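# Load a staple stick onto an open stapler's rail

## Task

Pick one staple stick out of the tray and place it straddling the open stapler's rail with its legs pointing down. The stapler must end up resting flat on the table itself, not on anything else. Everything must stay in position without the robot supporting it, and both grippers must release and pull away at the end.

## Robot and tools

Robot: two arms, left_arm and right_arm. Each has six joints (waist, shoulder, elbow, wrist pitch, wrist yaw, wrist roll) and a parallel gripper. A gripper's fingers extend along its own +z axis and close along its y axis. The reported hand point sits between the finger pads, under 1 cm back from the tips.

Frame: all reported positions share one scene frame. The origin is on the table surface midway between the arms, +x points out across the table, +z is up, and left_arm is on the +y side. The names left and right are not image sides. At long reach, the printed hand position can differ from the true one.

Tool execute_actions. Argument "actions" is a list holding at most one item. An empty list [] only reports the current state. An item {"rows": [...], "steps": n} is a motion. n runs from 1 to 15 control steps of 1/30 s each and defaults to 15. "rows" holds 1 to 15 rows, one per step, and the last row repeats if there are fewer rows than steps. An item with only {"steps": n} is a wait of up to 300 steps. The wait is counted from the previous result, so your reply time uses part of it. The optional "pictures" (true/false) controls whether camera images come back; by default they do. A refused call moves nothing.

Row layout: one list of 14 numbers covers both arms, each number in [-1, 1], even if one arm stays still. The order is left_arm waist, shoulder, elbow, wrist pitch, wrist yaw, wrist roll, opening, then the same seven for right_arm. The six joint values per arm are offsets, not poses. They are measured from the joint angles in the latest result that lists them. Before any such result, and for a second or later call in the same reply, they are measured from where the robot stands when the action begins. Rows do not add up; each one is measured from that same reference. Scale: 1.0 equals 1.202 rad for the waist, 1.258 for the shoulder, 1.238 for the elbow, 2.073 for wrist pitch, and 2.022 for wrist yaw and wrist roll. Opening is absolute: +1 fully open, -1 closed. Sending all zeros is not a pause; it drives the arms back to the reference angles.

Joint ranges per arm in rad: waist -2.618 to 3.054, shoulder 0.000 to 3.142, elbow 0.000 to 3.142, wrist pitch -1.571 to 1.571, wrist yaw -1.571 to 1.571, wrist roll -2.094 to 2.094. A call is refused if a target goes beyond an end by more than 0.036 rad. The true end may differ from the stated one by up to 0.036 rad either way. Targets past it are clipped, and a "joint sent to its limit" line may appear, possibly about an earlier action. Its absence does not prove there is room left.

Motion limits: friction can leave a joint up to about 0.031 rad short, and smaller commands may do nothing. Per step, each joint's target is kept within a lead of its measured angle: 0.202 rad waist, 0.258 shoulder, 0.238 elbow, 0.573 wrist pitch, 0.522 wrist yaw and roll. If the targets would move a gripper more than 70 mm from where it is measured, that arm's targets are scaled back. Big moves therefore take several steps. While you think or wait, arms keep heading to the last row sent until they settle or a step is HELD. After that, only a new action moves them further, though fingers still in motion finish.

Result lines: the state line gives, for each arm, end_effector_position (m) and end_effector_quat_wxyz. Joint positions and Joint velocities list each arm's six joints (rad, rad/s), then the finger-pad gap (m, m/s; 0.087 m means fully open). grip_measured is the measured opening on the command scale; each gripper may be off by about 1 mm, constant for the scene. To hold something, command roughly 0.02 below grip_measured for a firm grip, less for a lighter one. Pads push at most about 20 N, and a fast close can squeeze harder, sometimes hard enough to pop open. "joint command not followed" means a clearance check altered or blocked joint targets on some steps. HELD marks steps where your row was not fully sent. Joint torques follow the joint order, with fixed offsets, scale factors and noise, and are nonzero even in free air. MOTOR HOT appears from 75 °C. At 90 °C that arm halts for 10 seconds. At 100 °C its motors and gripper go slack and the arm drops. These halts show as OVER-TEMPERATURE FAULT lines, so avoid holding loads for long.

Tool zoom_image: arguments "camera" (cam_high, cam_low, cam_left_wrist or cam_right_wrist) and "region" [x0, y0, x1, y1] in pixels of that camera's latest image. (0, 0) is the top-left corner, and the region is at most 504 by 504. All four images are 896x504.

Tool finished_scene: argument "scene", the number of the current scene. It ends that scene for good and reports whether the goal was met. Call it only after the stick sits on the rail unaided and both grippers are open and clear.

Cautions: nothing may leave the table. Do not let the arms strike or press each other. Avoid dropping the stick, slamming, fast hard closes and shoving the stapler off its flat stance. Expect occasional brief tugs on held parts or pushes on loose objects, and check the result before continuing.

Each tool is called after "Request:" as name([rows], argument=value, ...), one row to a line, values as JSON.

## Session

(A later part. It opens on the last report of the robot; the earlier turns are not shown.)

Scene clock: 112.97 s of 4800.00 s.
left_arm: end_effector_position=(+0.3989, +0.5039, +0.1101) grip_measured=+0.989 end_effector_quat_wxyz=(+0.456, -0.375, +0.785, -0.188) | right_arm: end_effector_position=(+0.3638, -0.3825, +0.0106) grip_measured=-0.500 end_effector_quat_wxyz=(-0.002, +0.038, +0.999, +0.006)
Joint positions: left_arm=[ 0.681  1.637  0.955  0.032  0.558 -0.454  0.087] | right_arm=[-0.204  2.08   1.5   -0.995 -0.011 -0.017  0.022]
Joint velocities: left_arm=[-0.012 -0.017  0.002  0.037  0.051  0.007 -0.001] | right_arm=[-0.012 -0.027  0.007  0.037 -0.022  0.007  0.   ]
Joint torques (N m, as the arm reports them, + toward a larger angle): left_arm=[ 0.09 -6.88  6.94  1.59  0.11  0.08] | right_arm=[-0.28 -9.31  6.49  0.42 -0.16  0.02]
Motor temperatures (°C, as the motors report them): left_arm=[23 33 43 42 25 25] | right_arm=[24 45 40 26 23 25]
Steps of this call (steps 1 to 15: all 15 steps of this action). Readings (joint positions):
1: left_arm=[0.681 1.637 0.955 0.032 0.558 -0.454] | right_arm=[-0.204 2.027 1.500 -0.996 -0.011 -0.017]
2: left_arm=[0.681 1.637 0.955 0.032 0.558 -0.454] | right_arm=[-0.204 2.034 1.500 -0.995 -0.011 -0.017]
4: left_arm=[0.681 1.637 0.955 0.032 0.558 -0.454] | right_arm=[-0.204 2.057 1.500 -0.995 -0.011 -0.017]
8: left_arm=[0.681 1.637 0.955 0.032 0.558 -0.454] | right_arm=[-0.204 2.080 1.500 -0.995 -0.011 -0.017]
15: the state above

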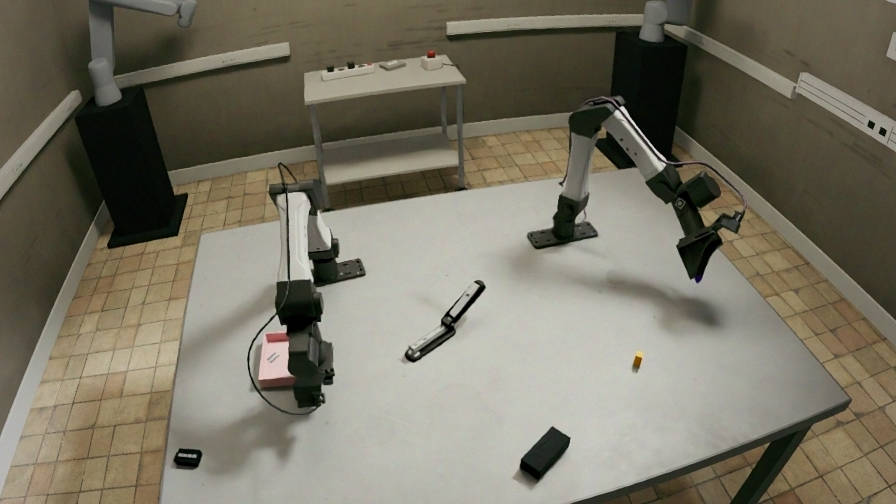

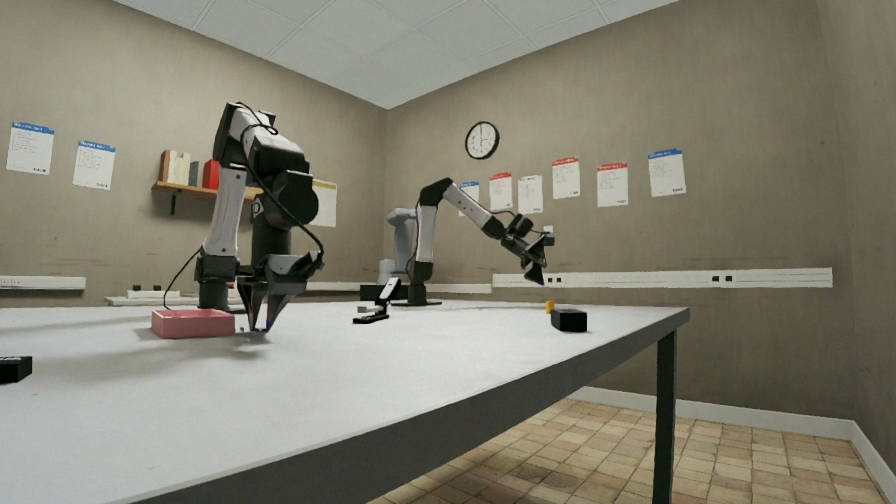

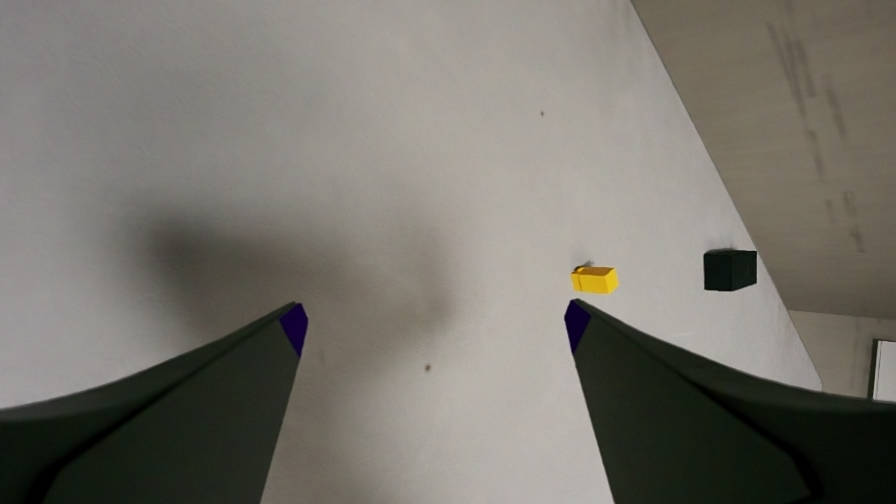

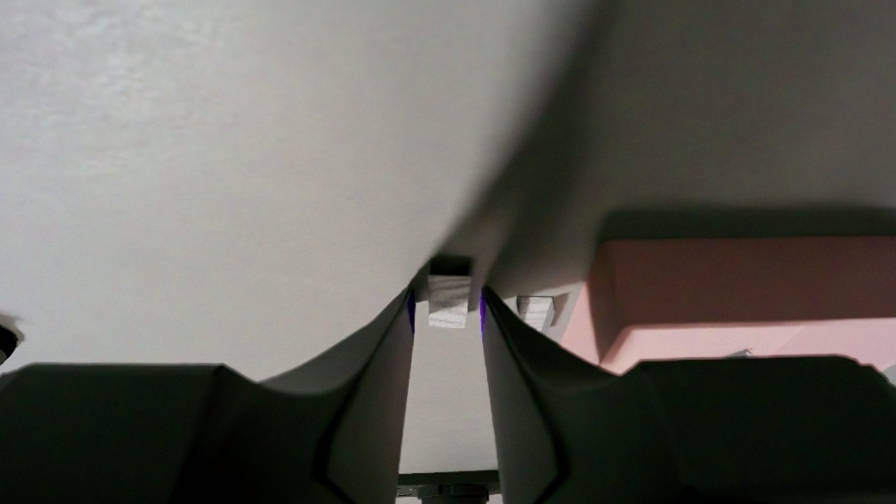

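Request:
execute_actions([
  {"rows":[[0,0,0,0,0,0,1,0,0,0,0,0,0,-0.65],[0,0,0,0,0,0,1,0,0,0,0,0,0,-0.7],[0,0,0,0,0,0,1,0,0,0,0,0,0,-0.75],[0,0,0,0,0,0,1,0,0,0,0,0,0,-0.8]],"steps":10},
], pictures=false)

Request:
execute_actions([
  {"rows":[[0,0,0,0,0,0,1,0,0,0.32,-0.13,0,0,-0.8],[0,0,0,0,0,0,1,0,0,0.32,-0.13,0,0,-0.8],[0,0,0,0,0,0,1,0,0,0.32,-0.13,0,0,-0.8],[0,0,0,0,0,0,1,0,0,0.32,-0.13,0,0,-0.8],[0,0,0,0,0,0,1,0,0,0.32,-0.13,0,0,-0.8],[0,0,0,0,0,0,1,0.6,0,0.32,-0.19,0,0,-0.8]],"steps":15},
], pictures=false)

Request:
execute_actions([
  {"steps":20},
])

Scene clock: 124.47 s of 4800.00 s.
left_arm: end_effector_position=(+0.3989, +0.5039, +0.1101) grip_measured=+0.989 end_effector_quat_wxyz=(+0.456, -0.375, +0.785, -0.188) | right_arm: end_effector_position=(+0.3638, -0.3825, +0.0106) grip_measured=-0.739 end_effector_quat_wxyz=(-0.002, +0.038, +0.999, +0.006)
Joint positions: left_arm=[ 0.681  1.637  0.955  0.032  0.558 -0.454  0.087] | right_arm=[-0.204  2.08   1.5   -0.995 -0.011 -0.017  0.011]
Joint velocities: left_arm=[ 0.012 -0.002  0.002 -0.022  0.007  0.095 -0.   ] | right_arm=[-0.007  0.002  0.007 -0.022 -0.051  0.007  0.001]
Joint torques (N m, as the arm reports them, + toward a larger angle): left_arm=[ 0.03 -6.86  6.88  1.59  0.1   0.09] | right_arm=[-0.31 -9.77  6.43  0.44 -0.16  0.02]
Motor temperatures (°C, as the motors report them): left_arm=[23 33 43 43 25 25] | right_arm=[24 45 40 25 23 25]
Steps of this call (steps 1 to 15: the robot went on to your last target; steps 16 to 90: nothing new was sent; then 8.17 s passed at rest; steps 91 to 100: all 10 steps of this action). Readings (joint positions):
91: left_arm=[0.681 1.637 0.955 0.032 0.558 -0.454] | right_arm=[-0.204 2.080 1.500 -0.995 -0.011 -0.017]
92: left_arm=[0.681 1.637 0.955 0.032 0.558 -0.454] | right_arm=[-0.204 2.080 1.500 -0.995 -0.011 -0.017]
94: left_arm=[0.681 1.637 0.955 0.032 0.558 -0.454] | right_arm=[-0.204 2.080 1.500 -0.995 -0.011 -0.017]
98: left_arm=[0.681 1.637 0.955 0.032 0.558 -0.454] | right_arm=[-0.204 2.080 1.500 -0.995 -0.011 -0.017]
100: the state above

Scene clock: 124.97 s of 4800.00 s.
left_arm: end_effector_position=(+0.3989, +0.5039, +0.1101) grip_measured=+0.989 end_effector_quat_wxyz=(+0.456, -0.375, +0.785, -0.188) | right_arm: end_effector_position=(+0.3659, -0.2017, +0.1049) grip_measured=-0.739 end_effector_quat_wxyz=(+0.034, -0.213, +0.977, +0.008)
Joint positions: left_arm=[ 0.681  1.637  0.955  0.032  0.558 -0.454  0.087] | right_arm=[ 0.301  2.077  1.886 -1.31  -0.001 -0.017  0.011]
Joint velocities: left_arm=[-0.007  0.017  0.007  0.11   0.037 -0.125 -0.   ] | right_arm=[ 1.878  0.007  0.002 -0.227  0.007 -0.081  0.001]
Joint torques (N m, as the arm reports them, + toward a larger angle): left_arm=[-0.04 -6.88  6.89  1.58  0.11  0.1 ] | right_arm=[ 0.09 -9.9   7.66  0.1  -0.21  0.01]
Motor temperatures (°C, as the motors report them): left_arm=[23 33 43 43 25 25] | right_arm=[24 45 40 25 23 25]
Steps of this call (steps 1 to 15: all 15 steps of this action). Readings (joint positions):
1: left_arm=[0.681 1.637 0.955 0.032 0.558 -0.454] | right_arm=[-0.204 2.089 1.539 -1.047 -0.011 -0.017]
2: left_arm=[0.681 1.637 0.955 0.032 0.558 -0.454] | right_arm=[-0.204 2.103 1.603 -1.108 -0.011 -0.017]
4: left_arm=[0.681 1.637 0.955 0.032 0.558 -0.454] | right_arm=[-0.204 2.110 1.742 -1.167 -0.011 -0.017]
8: left_arm=[0.681 1.637 0.955 0.032 0.558 -0.454] | right_arm=[-0.124 2.077 1.880 -1.213 0.004 -0.017]
15: the state above

Scene clock: 125.63 s of 4800.00 s.
left_arm: end_effector_position=(+0.3989, +0.5039, +0.1101) grip_measured=+0.989 end_effector_quat_wxyz=(+0.456, -0.375, +0.785, -0.188) | right_arm: end_effector_position=(+0.3123, -0.1387, +0.1069) grip_measured=-0.739 end_effector_quat_wxyz=(+0.002, -0.316, +0.949, +0.009)
Joint positions: left_arm=[ 0.681  1.637  0.955  0.032  0.558 -0.454  0.087] | right_arm=[ 0.515  2.077  1.886 -1.37  -0.016 -0.017  0.011]
Joint velocities: left_arm=[-0.012  0.012  0.007  0.007 -0.022 -0.022  0.001] | right_arm=[-0.007  0.012  0.002 -0.007 -0.007 -0.022 -0.001]
Joint torques (N m, as the arm reports them, + toward a larger angle): left_arm=[ 0.02 -6.91  6.95  1.61  0.12  0.09] | right_arm=[-0.15 -9.76  7.66  0.29 -0.11  0.02]
Motor temperatures (°C, as the motors report them): left_arm=[23 33 43 43 25 25] | right_arm=[24 45 40 25 23 25]
Steps of this call (steps 1 to 20: the robot went on to your last target). Readings (joint positions):
1: left_arm=[0.681 1.637 0.955 0.032 0.558 -0.454] | right_arm=[0.368 2.077 1.886 -1.315 -0.002 -0.017]
2: left_arm=[0.681 1.637 0.955 0.032 0.558 -0.454] | right_arm=[0.434 2.077 1.886 -1.320 -0.004 -0.017]
4: left_arm=[0.681 1.637 0.955 0.032 0.558 -0.454] | right_arm=[0.533 2.077 1.886 -1.332 -0.015 -0.017]
8: left_arm=[0.681 1.637 0.955 0.032 0.558 -0.454] | right_arm=[0.559 2.077 1.886 -1.356 -0.025 -0.017]
20: the state above

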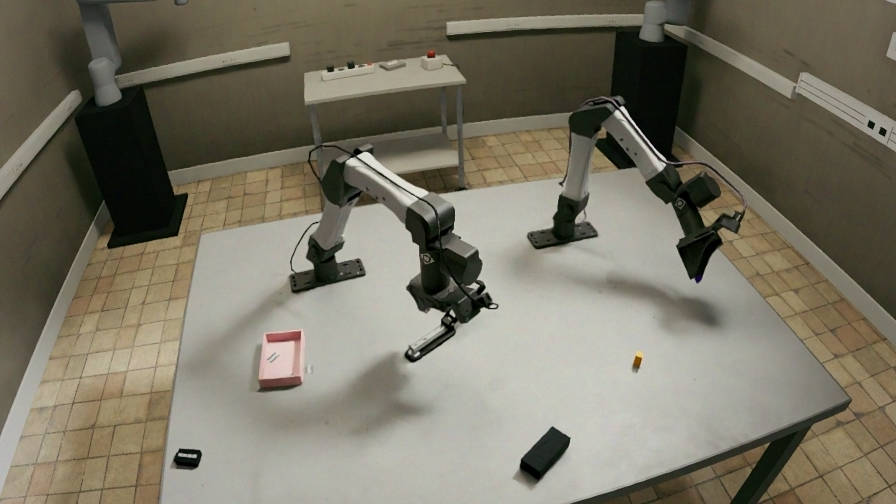

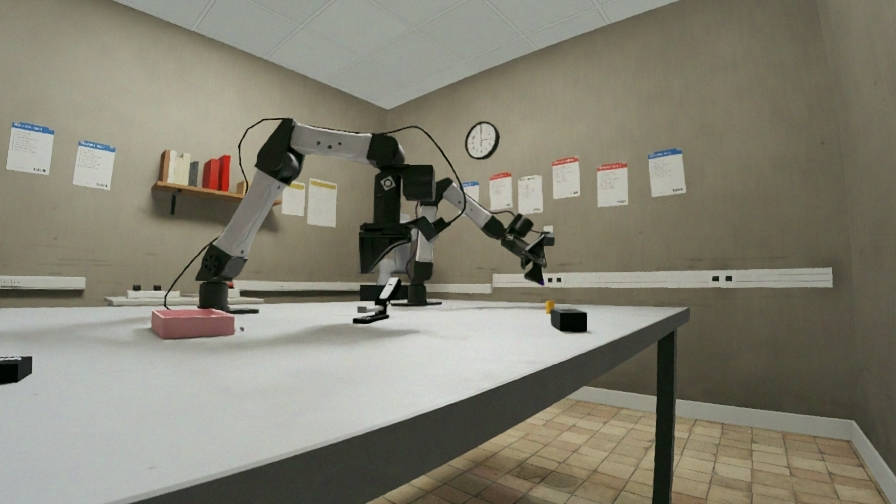

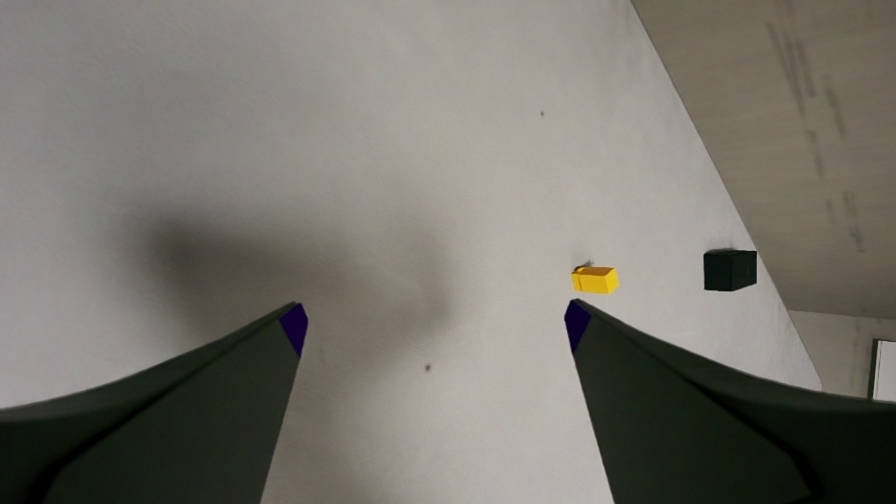

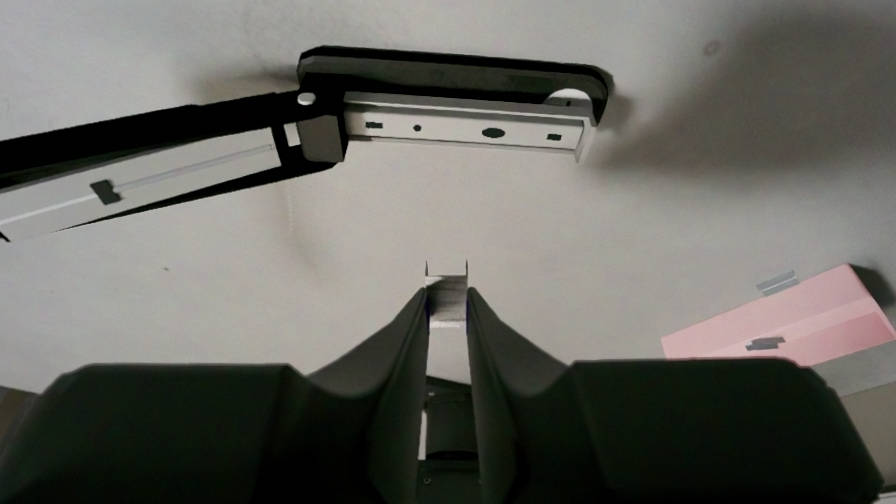

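Request:
execute_actions([
  {"rows":[[0,0,0,0,0,0,1,-0.115,0,0,0,0,0.73,-0.8]],"steps":15},
], pictures=false)

Request:
execute_actions([
  {"steps":25},
])

Scene clock: 136.23 s of 4800.00 s.
left_arm: end_effector_position=(+0.3989, +0.5039, +0.1101) grip_measured=+0.989 end_effector_quat_wxyz=(+0.456, -0.375, +0.785, -0.188) | right_arm: end_effector_position=(+0.3478, -0.1334, +0.1077) grip_measured=-0.739 end_effector_quat_wxyz=(-0.002, +0.392, +0.920, +0.007)
Joint positions: left_arm=[ 0.681  1.637  0.955  0.032  0.558 -0.454  0.087] | right_arm=[ 0.371  2.077  1.886 -1.371 -0.013  1.288  0.011]
Joint velocities: left_arm=[-0.007 -0.002  0.002 -0.022 -0.051 -0.022  0.   ] | right_arm=[ 0.017  0.002 -0.012 -0.007 -0.022  1.136  0.   ]
Joint torques (N m, as the arm reports them, + toward a larger angle): left_arm=[-0.04 -7.    6.97  1.58  0.11  0.1 ] | right_arm=[ 0.25 -9.95  6.65  0.39 -0.13  0.08]
Motor temperatures (°C, as the motors report them): left_arm=[23 33 44 43 25 25] | right_arm=[24 45 40 25 23 25]
Steps of this call (steps 1 to 15: the robot went on to your last target; steps 16 to 90: nothing new was sent; then 7.10 s passed at rest; steps 91 to 105: all 15 steps of this action). Readings (joint positions):
91: left_arm=[0.681 1.637 0.955 0.032 0.558 -0.454] | right_arm=[0.504 2.077 1.886 -1.371 -0.022 0.062]
92: left_arm=[0.681 1.637 0.955 0.032 0.558 -0.454] | right_arm=[0.484 2.077 1.886 -1.371 -0.026 0.161]
94: left_arm=[0.681 1.637 0.955 0.032 0.558 -0.454] | right_arm=[0.420 2.077 1.886 -1.371 -0.025 0.359]
98: left_arm=[0.681 1.637 0.955 0.032 0.558 -0.454] | right_arm=[0.355 2.077 1.886 -1.371 -0.013 0.757]
105: the state above

Scene clock: 137.07 s of 4800.00 s.
left_arm: end_effector_position=(+0.3989, +0.5039, +0.1101) grip_measured=+0.989 end_effector_quat_wxyz=(+0.456, -0.375, +0.785, -0.188) | right_arm: end_effector_position=(+0.3530, -0.1292, +0.1077) grip_measured=-0.739 end_effector_quat_wxyz=(-0.003, +0.465, +0.885, +0.007)
Joint positions: left_arm=[ 0.681  1.637  0.955  0.032  0.558 -0.454  0.087] | right_arm=[ 0.371  2.077  1.886 -1.371 -0.013  1.45   0.011]
Joint velocities: left_arm=[-0.002 -0.002  0.007  0.022 -0.007  0.022 -0.   ] | right_arm=[-0.012 -0.007  0.002 -0.037 -0.022  0.007 -0.001]
Joint torques (N m, as the arm reports them, + toward a larger angle): left_arm=[-0.03 -6.93  6.95  1.61  0.1   0.1 ] | right_arm=[ 0.22 -9.94  6.64  0.38 -0.12  0.13]
Motor temperatures (°C, as the motors report them): left_arm=[23 33 44 43 25 25] | right_arm=[24 45 40 25 23 25]
Steps of this call (steps 1 to 25: the robot went on to your last target). Readings (joint positions):
1: left_arm=[0.681 1.637 0.955 0.032 0.558 -0.454] | right_arm=[0.371 2.077 1.886 -1.371 -0.013 1.321]
2: left_arm=[0.681 1.637 0.955 0.032 0.558 -0.454] | right_arm=[0.371 2.077 1.886 -1.371 -0.013 1.347]
4: left_arm=[0.681 1.637 0.955 0.032 0.558 -0.454] | right_arm=[0.371 2.077 1.886 -1.371 -0.013 1.385]
8: left_arm=[0.681 1.637 0.955 0.032 0.558 -0.454] | right_arm=[0.371 2.077 1.886 -1.371 -0.013 1.424]
25: the state above

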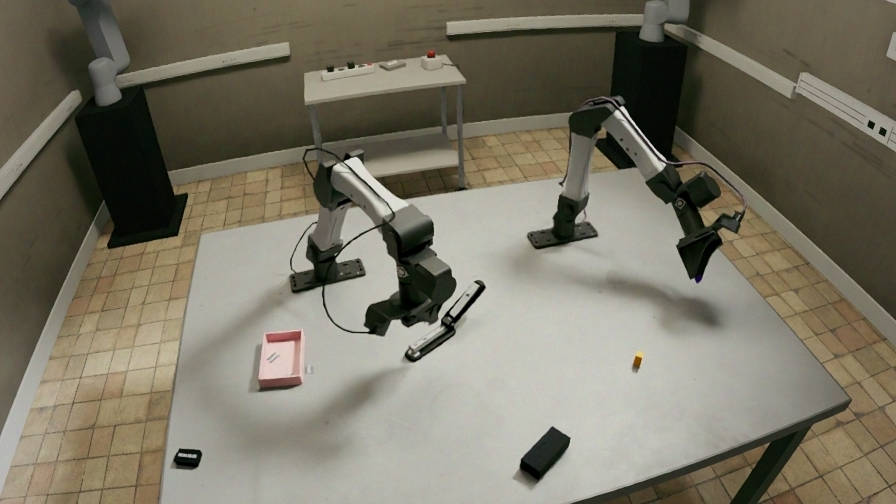

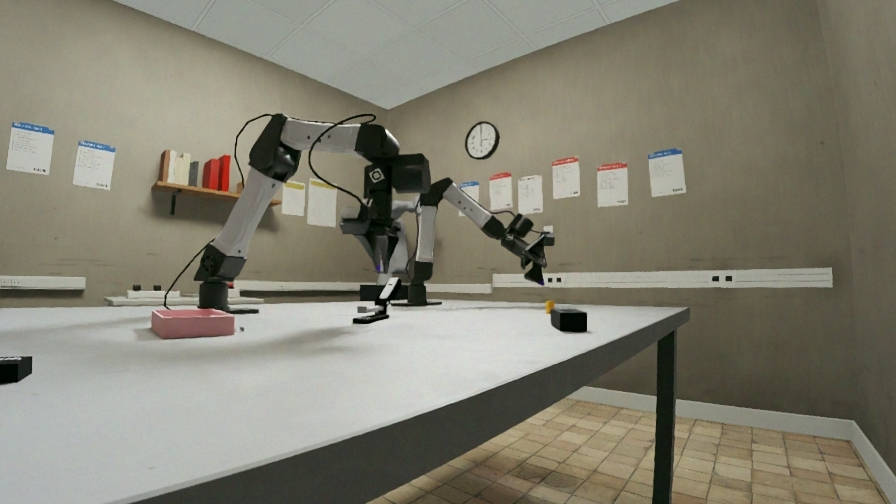

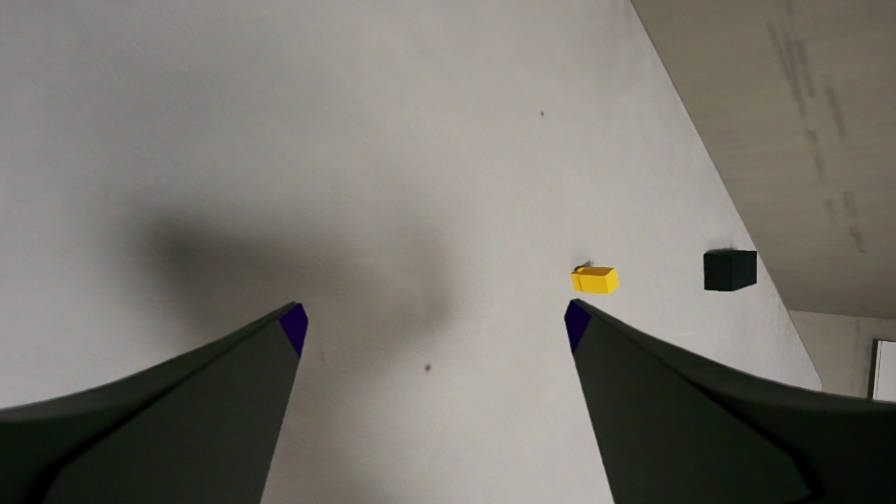

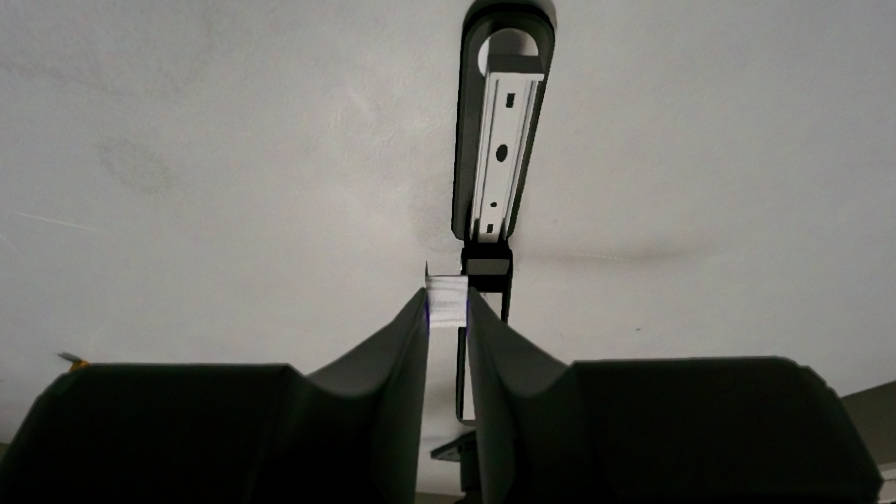

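Request:
execute_actions([
  {"rows":[[0,0,0,0,0,0,1,-0.045,-0.095,-0.27,0.108,0,0.025,-0.8]],"steps":15},
], pictures=false)

Request:
execute_actions([
  {"steps":15},
])

Scene clock: 146.77 s of 4800.00 s.
left_arm: end_effector_position=(+0.3989, +0.5039, +0.1101) grip_measured=+0.989 end_effector_quat_wxyz=(+0.456, -0.375, +0.785, -0.188) | right_arm: end_effector_position=(+0.3349, -0.1610, +0.0640) grip_measured=-0.739 end_effector_quat_wxyz=(-0.011, +0.507, +0.862, -0.003)
Joint positions: left_arm=[ 0.681  1.637  0.955  0.032  0.558 -0.454  0.087] | right_arm=[ 0.315  1.975  1.562 -1.176 -0.014  1.49   0.011]
Joint velocities: left_arm=[-0.017 -0.027  0.002  0.022  0.007 -0.037  0.   ] | right_arm=[-0.002 -0.017  0.007  0.007 -0.081  0.081  0.   ]
Joint torques (N m, as the arm reports them, + toward a larger angle): left_arm=[-0.01 -6.92  6.98  1.6   0.11  0.09] | right_arm=[ -0.19 -10.39   5.65   0.51  -0.08   0.12]
Motor temperatures (°C, as the motors report them): left_arm=[23 33 44 43 25 25] | right_arm=[24 45 40 25 23 25]
Steps of this call (steps 1 to 15: the robot went on to your last target; steps 16 to 90: nothing new was sent; then 6.20 s passed at rest; steps 91 to 105: all 15 steps of this action). Readings (joint positions):
91: left_arm=[0.681 1.637 0.955 0.032 0.558 -0.454] | right_arm=[0.367 2.056 1.839 -1.323 -0.014 1.457]
92: left_arm=[0.681 1.637 0.955 0.032 0.558 -0.454] | right_arm=[0.359 2.021 1.761 -1.273 -0.014 1.463]
94: left_arm=[0.681 1.637 0.955 0.032 0.558 -0.454] | right_arm=[0.336 1.978 1.636 -1.241 -0.014 1.473]
98: left_arm=[0.681 1.637 0.955 0.032 0.558 -0.454] | right_arm=[0.315 1.975 1.562 -1.217 -0.014 1.485]
105: the state above

Scene clock: 147.27 s of 4800.00 s.
left_arm: end_effector_position=(+0.3989, +0.5039, +0.1101) grip_measured=+0.989 end_effector_quat_wxyz=(+0.456, -0.375, +0.785, -0.188) | right_arm: end_effector_position=(+0.3368, -0.1601, +0.0639) grip_measured=-0.739 end_effector_quat_wxyz=(-0.009, +0.508, +0.861, -0.000)
Joint positions: left_arm=[ 0.681  1.637  0.955  0.032  0.558 -0.454  0.087] | right_arm=[ 0.315  1.975  1.562 -1.168 -0.014  1.492  0.011]
Joint velocities: left_arm=[-0.017  0.032 -0.002  0.022 -0.007  0.066 -0.   ] | right_arm=[-0.007 -0.017  0.007  0.007 -0.051  0.007 -0.001]
Joint torques (N m, as the arm reports them, + toward a larger angle): left_arm=[-0.05 -6.94  6.95  1.58  0.13  0.1 ] | right_arm=[ -0.22 -10.42   5.66   0.54  -0.09   0.12]
Motor temperatures (°C, as the motors report them): left_arm=[23 33 44 43 25 25] | right_arm=[24 45 40 25 23 25]
Steps of this call (steps 1 to 15: the robot went on to your last target). Readings (joint positions):
1: left_arm=[0.681 1.637 0.955 0.032 0.558 -0.454] | right_arm=[0.315 1.975 1.562 -1.174 -0.014 1.490]
2: left_arm=[0.681 1.637 0.955 0.032 0.558 -0.454] | right_arm=[0.315 1.975 1.562 -1.173 -0.014 1.491]
4: left_arm=[0.681 1.637 0.955 0.032 0.558 -0.454] | right_arm=[0.315 1.975 1.562 -1.171 -0.014 1.491]
8: left_arm=[0.681 1.637 0.955 0.032 0.558 -0.454] | right_arm=[0.315 1.975 1.562 -1.169 -0.014 1.492]
15: the state above
All arms were judged still, so your last target was given up. Only a new action makes them travel on or press farther. Fingers that are still opening or closing keep moving.

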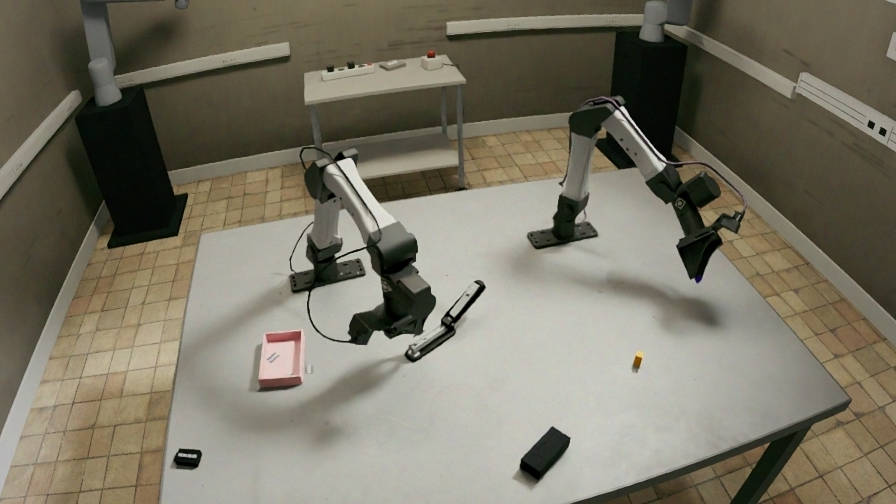

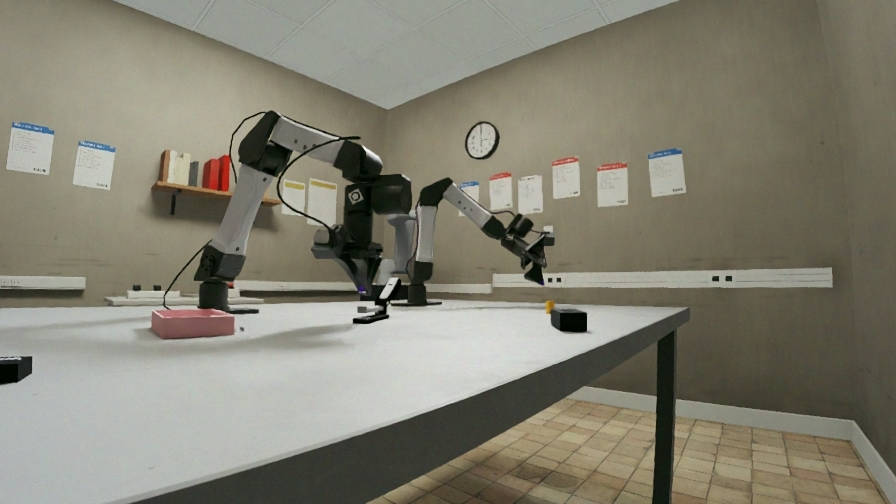

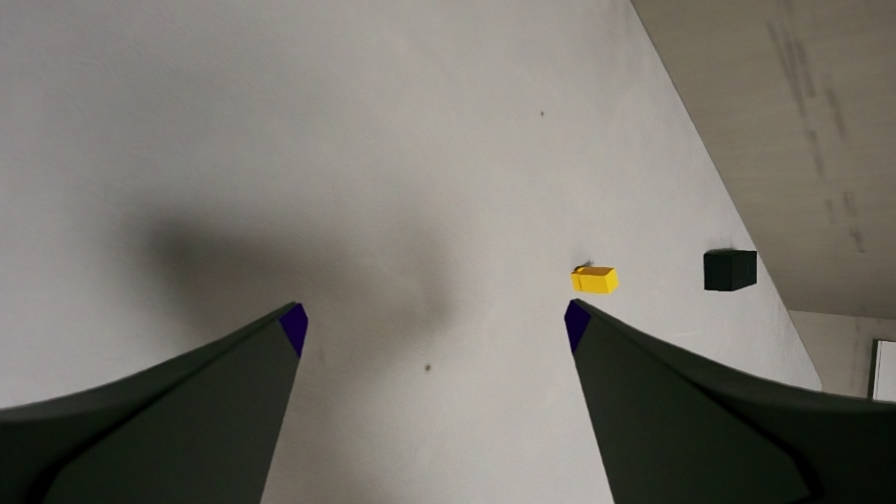

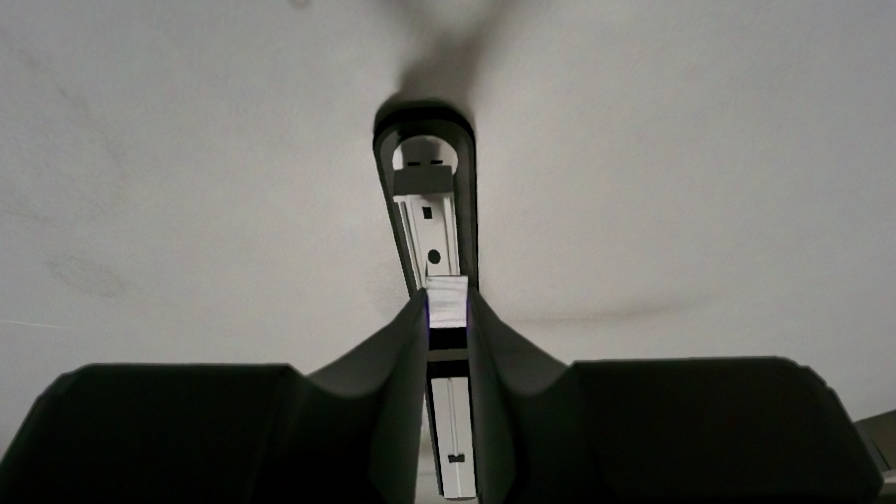

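Request:
execute_actions([
  {"rows":[[0,0,0,0,0,0,1,0,0.03,0,0.035,0,-0.04,-0.8]],"steps":15},
], pictures=false)

Request:
execute_actions([
  {"steps":10},
])

Request:
zoom_image(camera="cam_right_wrist", region=[348,150,548,350])

Scene clock: 154.13 s of 4800.00 s.
left_arm: end_effector_position=(+0.3989, +0.5039, +0.1101) grip_measured=+0.989 end_effector_quat_wxyz=(+0.456, -0.375, +0.785, -0.188) | right_arm: end_effector_position=(+0.3446, -0.1569, +0.0547) grip_measured=-0.739 end_effector_quat_wxyz=(-0.001, +0.477, +0.879, +0.010)
Joint positions: left_arm=[ 0.681  1.637  0.955  0.032  0.558 -0.454  0.087] | right_arm=[ 0.315  2.001  1.562 -1.117 -0.014  1.422  0.011]
Joint velocities: left_arm=[ 0.002 -0.027 -0.012  0.022 -0.081  0.066 -0.   ] | right_arm=[-0.012  0.002 -0.017  0.007 -0.022 -0.007 -0.   ]
Joint torques (N m, as the arm reports them, + toward a larger angle): left_arm=[ 0.14 -6.84  6.94  1.6   0.11  0.09] | right_arm=[-0.31 -8.38  6.57  0.62 -0.1  -0.08]
Motor temperatures (°C, as the motors report them): left_arm=[23 33 44 43 25 25] | right_arm=[24 46 40 25 23 25]
Steps of this call (steps 1 to 90: nothing new was sent; then 3.37 s passed at rest; steps 91 to 105: all 15 steps of this action). Readings (joint positions):
91: left_arm=[0.681 1.637 0.955 0.032 0.558 -0.454] | right_arm=[0.315 1.977 1.562 -1.164 -0.014 1.481]
92: left_arm=[0.681 1.637 0.955 0.032 0.558 -0.454] | right_arm=[0.315 1.980 1.562 -1.154 -0.014 1.468]
94: left_arm=[0.681 1.637 0.955 0.032 0.558 -0.454] | right_arm=[0.315 1.990 1.562 -1.138 -0.014 1.451]
98: left_arm=[0.681 1.637 0.955 0.032 0.558 -0.454] | right_arm=[0.315 2.001 1.562 -1.124 -0.014 1.432]
105: the state above

Scene clock: 154.47 s of 4800.00 s.
left_arm: end_effector_position=(+0.3989, +0.5039, +0.1101) grip_measured=+0.989 end_effector_quat_wxyz=(+0.456, -0.375, +0.785, -0.188) | right_arm: end_effector_position=(+0.3449, -0.1568, +0.0547) grip_measured=-0.739 end_effector_quat_wxyz=(-0.001, +0.476, +0.879, +0.011)
Joint positions: left_arm=[ 0.681  1.637  0.955  0.032  0.558 -0.454  0.087] | right_arm=[ 0.315  2.001  1.562 -1.116 -0.014  1.42   0.011]
Joint velocities: left_arm=[-0.002 -0.002  0.002 -0.081 -0.007  0.022 -0.001] | right_arm=[-0.012  0.017 -0.007 -0.037 -0.037 -0.037  0.001]
Joint torques (N m, as the arm reports them, + toward a larger angle): left_arm=[ 0.02 -7.02  6.93  1.58  0.13  0.1 ] | right_arm=[-0.31 -8.34  6.6   0.62 -0.1  -0.09]
Motor temperatures (°C, as the motors report them): left_arm=[23 33 44 43 25 25] | right_arm=[24 46 40 25 23 25]
Steps of this call (steps 1 to 10: the robot went on to your last target). Readings (joint positions):
1: left_arm=[0.681 1.637 0.955 0.032 0.558 -0.454] | right_arm=[0.315 2.001 1.562 -1.117 -0.014 1.422]
2: left_arm=[0.681 1.637 0.955 0.032 0.558 -0.454] | right_arm=[0.315 2.001 1.562 -1.116 -0.014 1.421]
4: left_arm=[0.681 1.637 0.955 0.032 0.558 -0.454] | right_arm=[0.315 2.001 1.562 -1.116 -0.014 1.421]
8: left_arm=[0.681 1.637 0.955 0.032 0.558 -0.454] | right_arm=[0.315 2.001 1.562 -1.116 -0.014 1.420]
10: the state above

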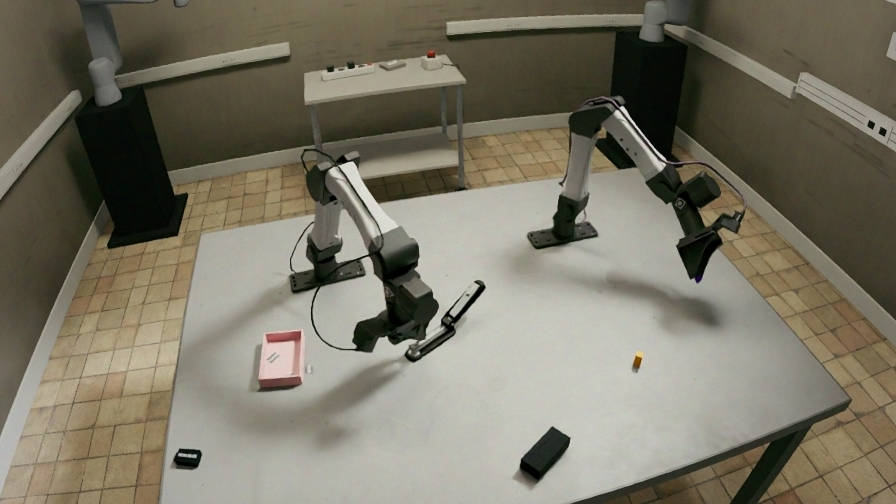

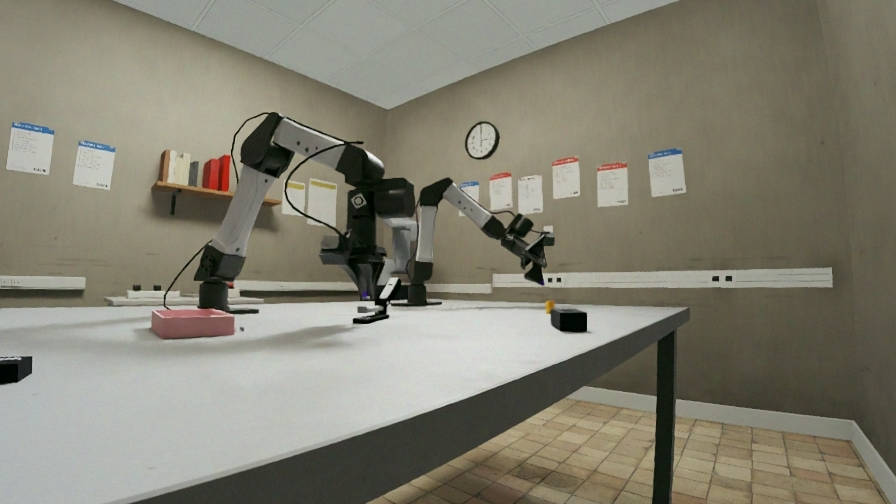

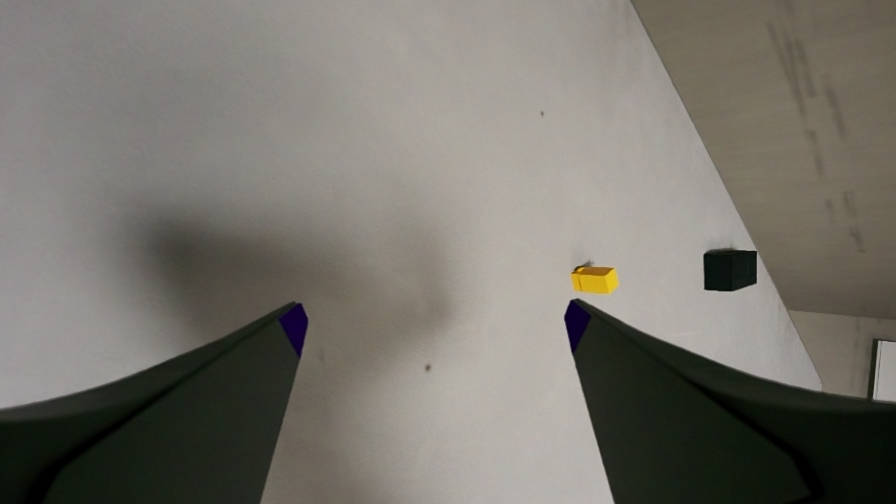

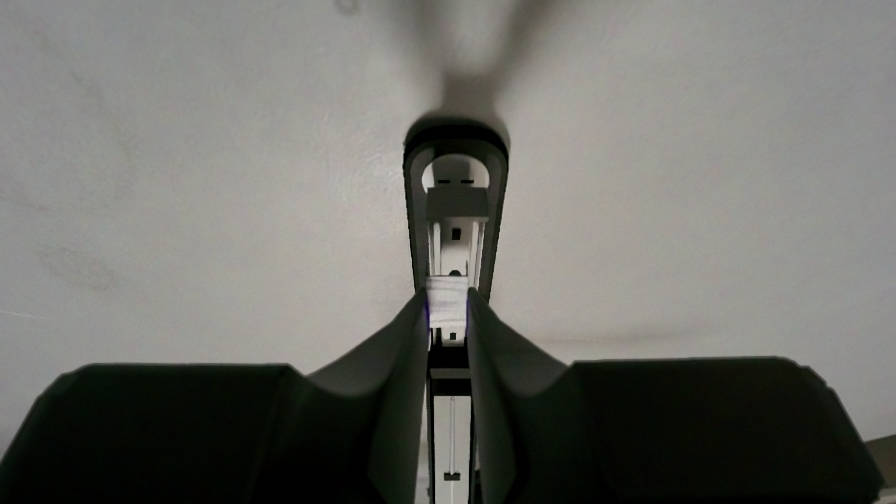

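Region (348, 150, 548, 350) of cam_right_wrist's 896x504 image, scaled by 2.520, with more detail than that image has.

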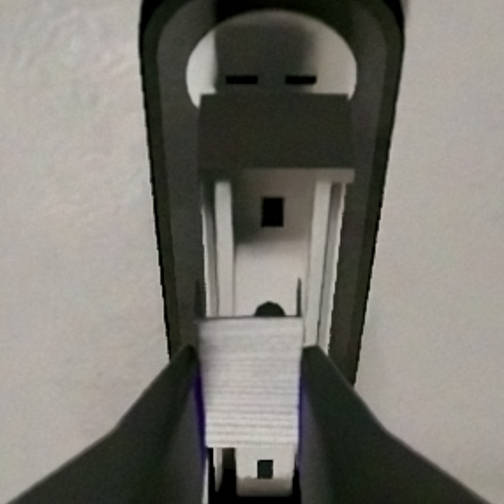

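Request:
execute_actions([
  {"rows":[[0,0,0,0,0,0,1,0,0.026,0,0,0,0,-0.8]],"steps":15},
])

Request:
zoom_image(camera="cam_right_wrist", region=[348,150,548,350])

Scene clock: 160.90 s of 4800.00 s.
left_arm: end_effector_position=(+0.3989, +0.5039, +0.1101) grip_measured=+0.989 end_effector_quat_wxyz=(+0.456, -0.375, +0.785, -0.188) | right_arm: end_effector_position=(+0.3438, -0.1573, +0.0480) grip_measured=-0.739 end_effector_quat_wxyz=(-0.006, +0.476, +0.879, +0.003)
Joint positions: left_arm=[ 0.681  1.637  0.955  0.032  0.558 -0.454  0.087] | right_arm=[ 0.315  2.02   1.562 -1.116 -0.014  1.42   0.011]
Joint velocities: left_arm=[-0.012 -0.007 -0.007 -0.007  0.051 -0.051 -0.001] | right_arm=[ 0.007  0.002  0.002  0.022 -0.051  0.007  0.   ]
Joint torques (N m, as the arm reports them, + toward a larger angle): left_arm=[ 0.03 -6.86  7.02  1.6   0.13  0.11] | right_arm=[-0.29 -8.37  6.5   0.35 -0.1   0.03]
Motor temperatures (°C, as the motors report them): left_arm=[23 33 44 43 25 25] | right_arm=[24 45 40 25 23 25]
Steps of this call (steps 1 to 15: the robot went on to your last target; steps 16 to 90: nothing new was sent; then 2.93 s passed at rest; steps 91 to 105: all 15 steps of this action). Readings (joint positions):
91: left_arm=[0.681 1.637 0.955 0.032 0.558 -0.454] | right_arm=[0.315 2.002 1.562 -1.116 -0.014 1.420]
92: left_arm=[0.681 1.637 0.955 0.032 0.558 -0.454] | right_arm=[0.315 2.004 1.562 -1.116 -0.014 1.420]
94: left_arm=[0.681 1.637 0.955 0.032 0.558 -0.454] | right_arm=[0.315 2.012 1.562 -1.116 -0.014 1.420]
98: left_arm=[0.681 1.637 0.955 0.032 0.558 -0.454] | right_arm=[0.315 2.020 1.562 -1.116 -0.014 1.420]
105: the state above

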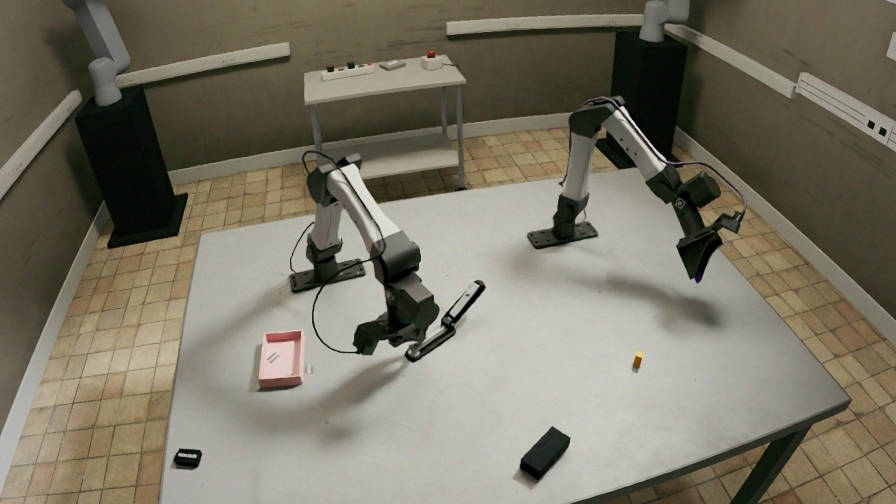

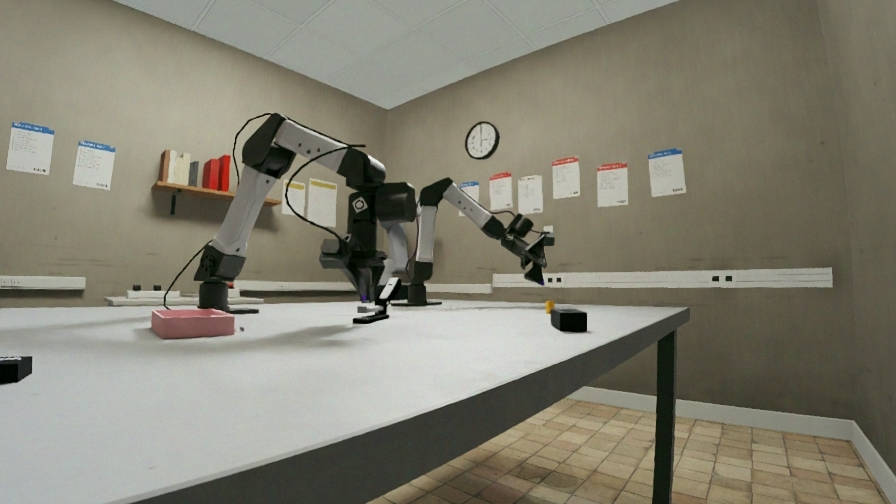

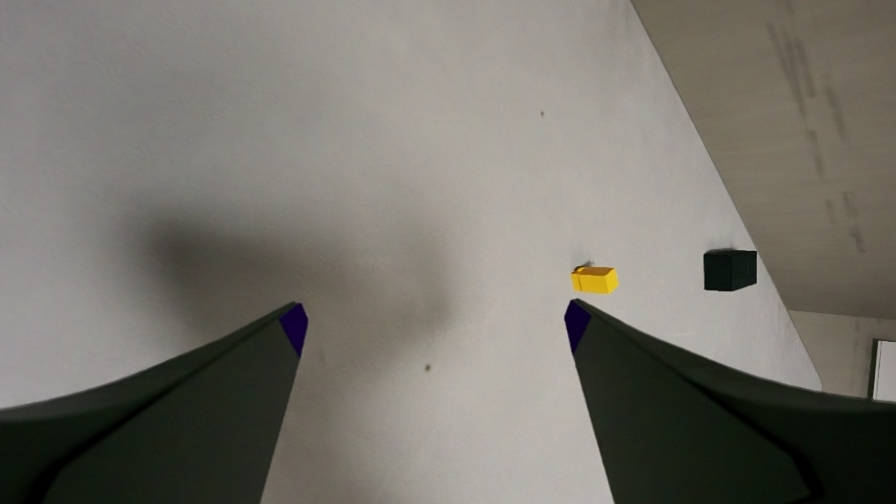

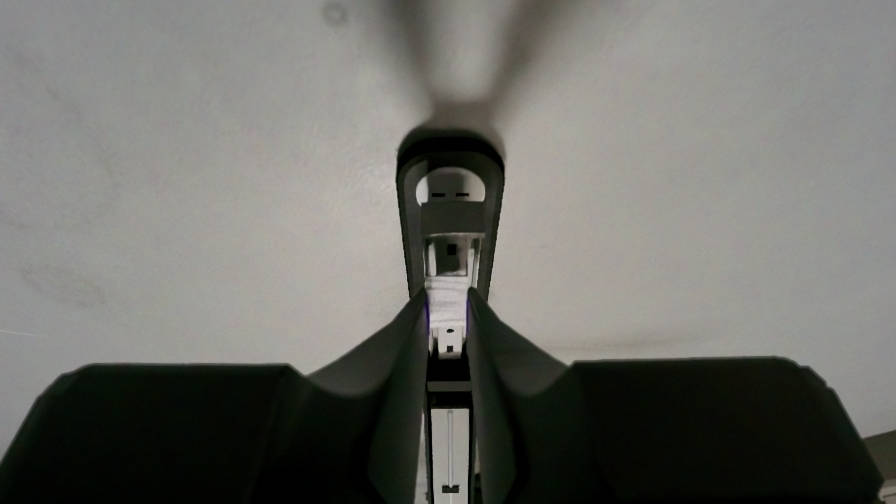

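Region (348, 150, 548, 350) of cam_right_wrist's 896x504 image, scaled by 2.520, with more detail than that image has.

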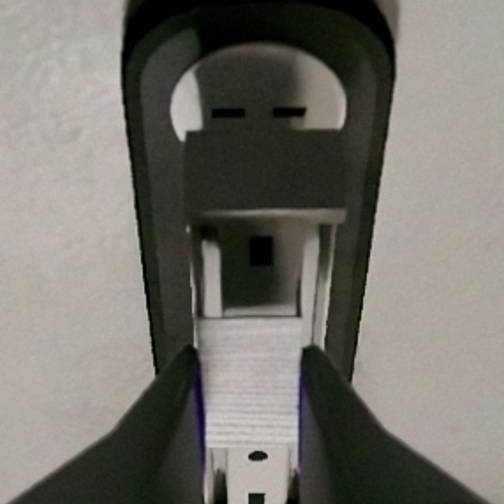

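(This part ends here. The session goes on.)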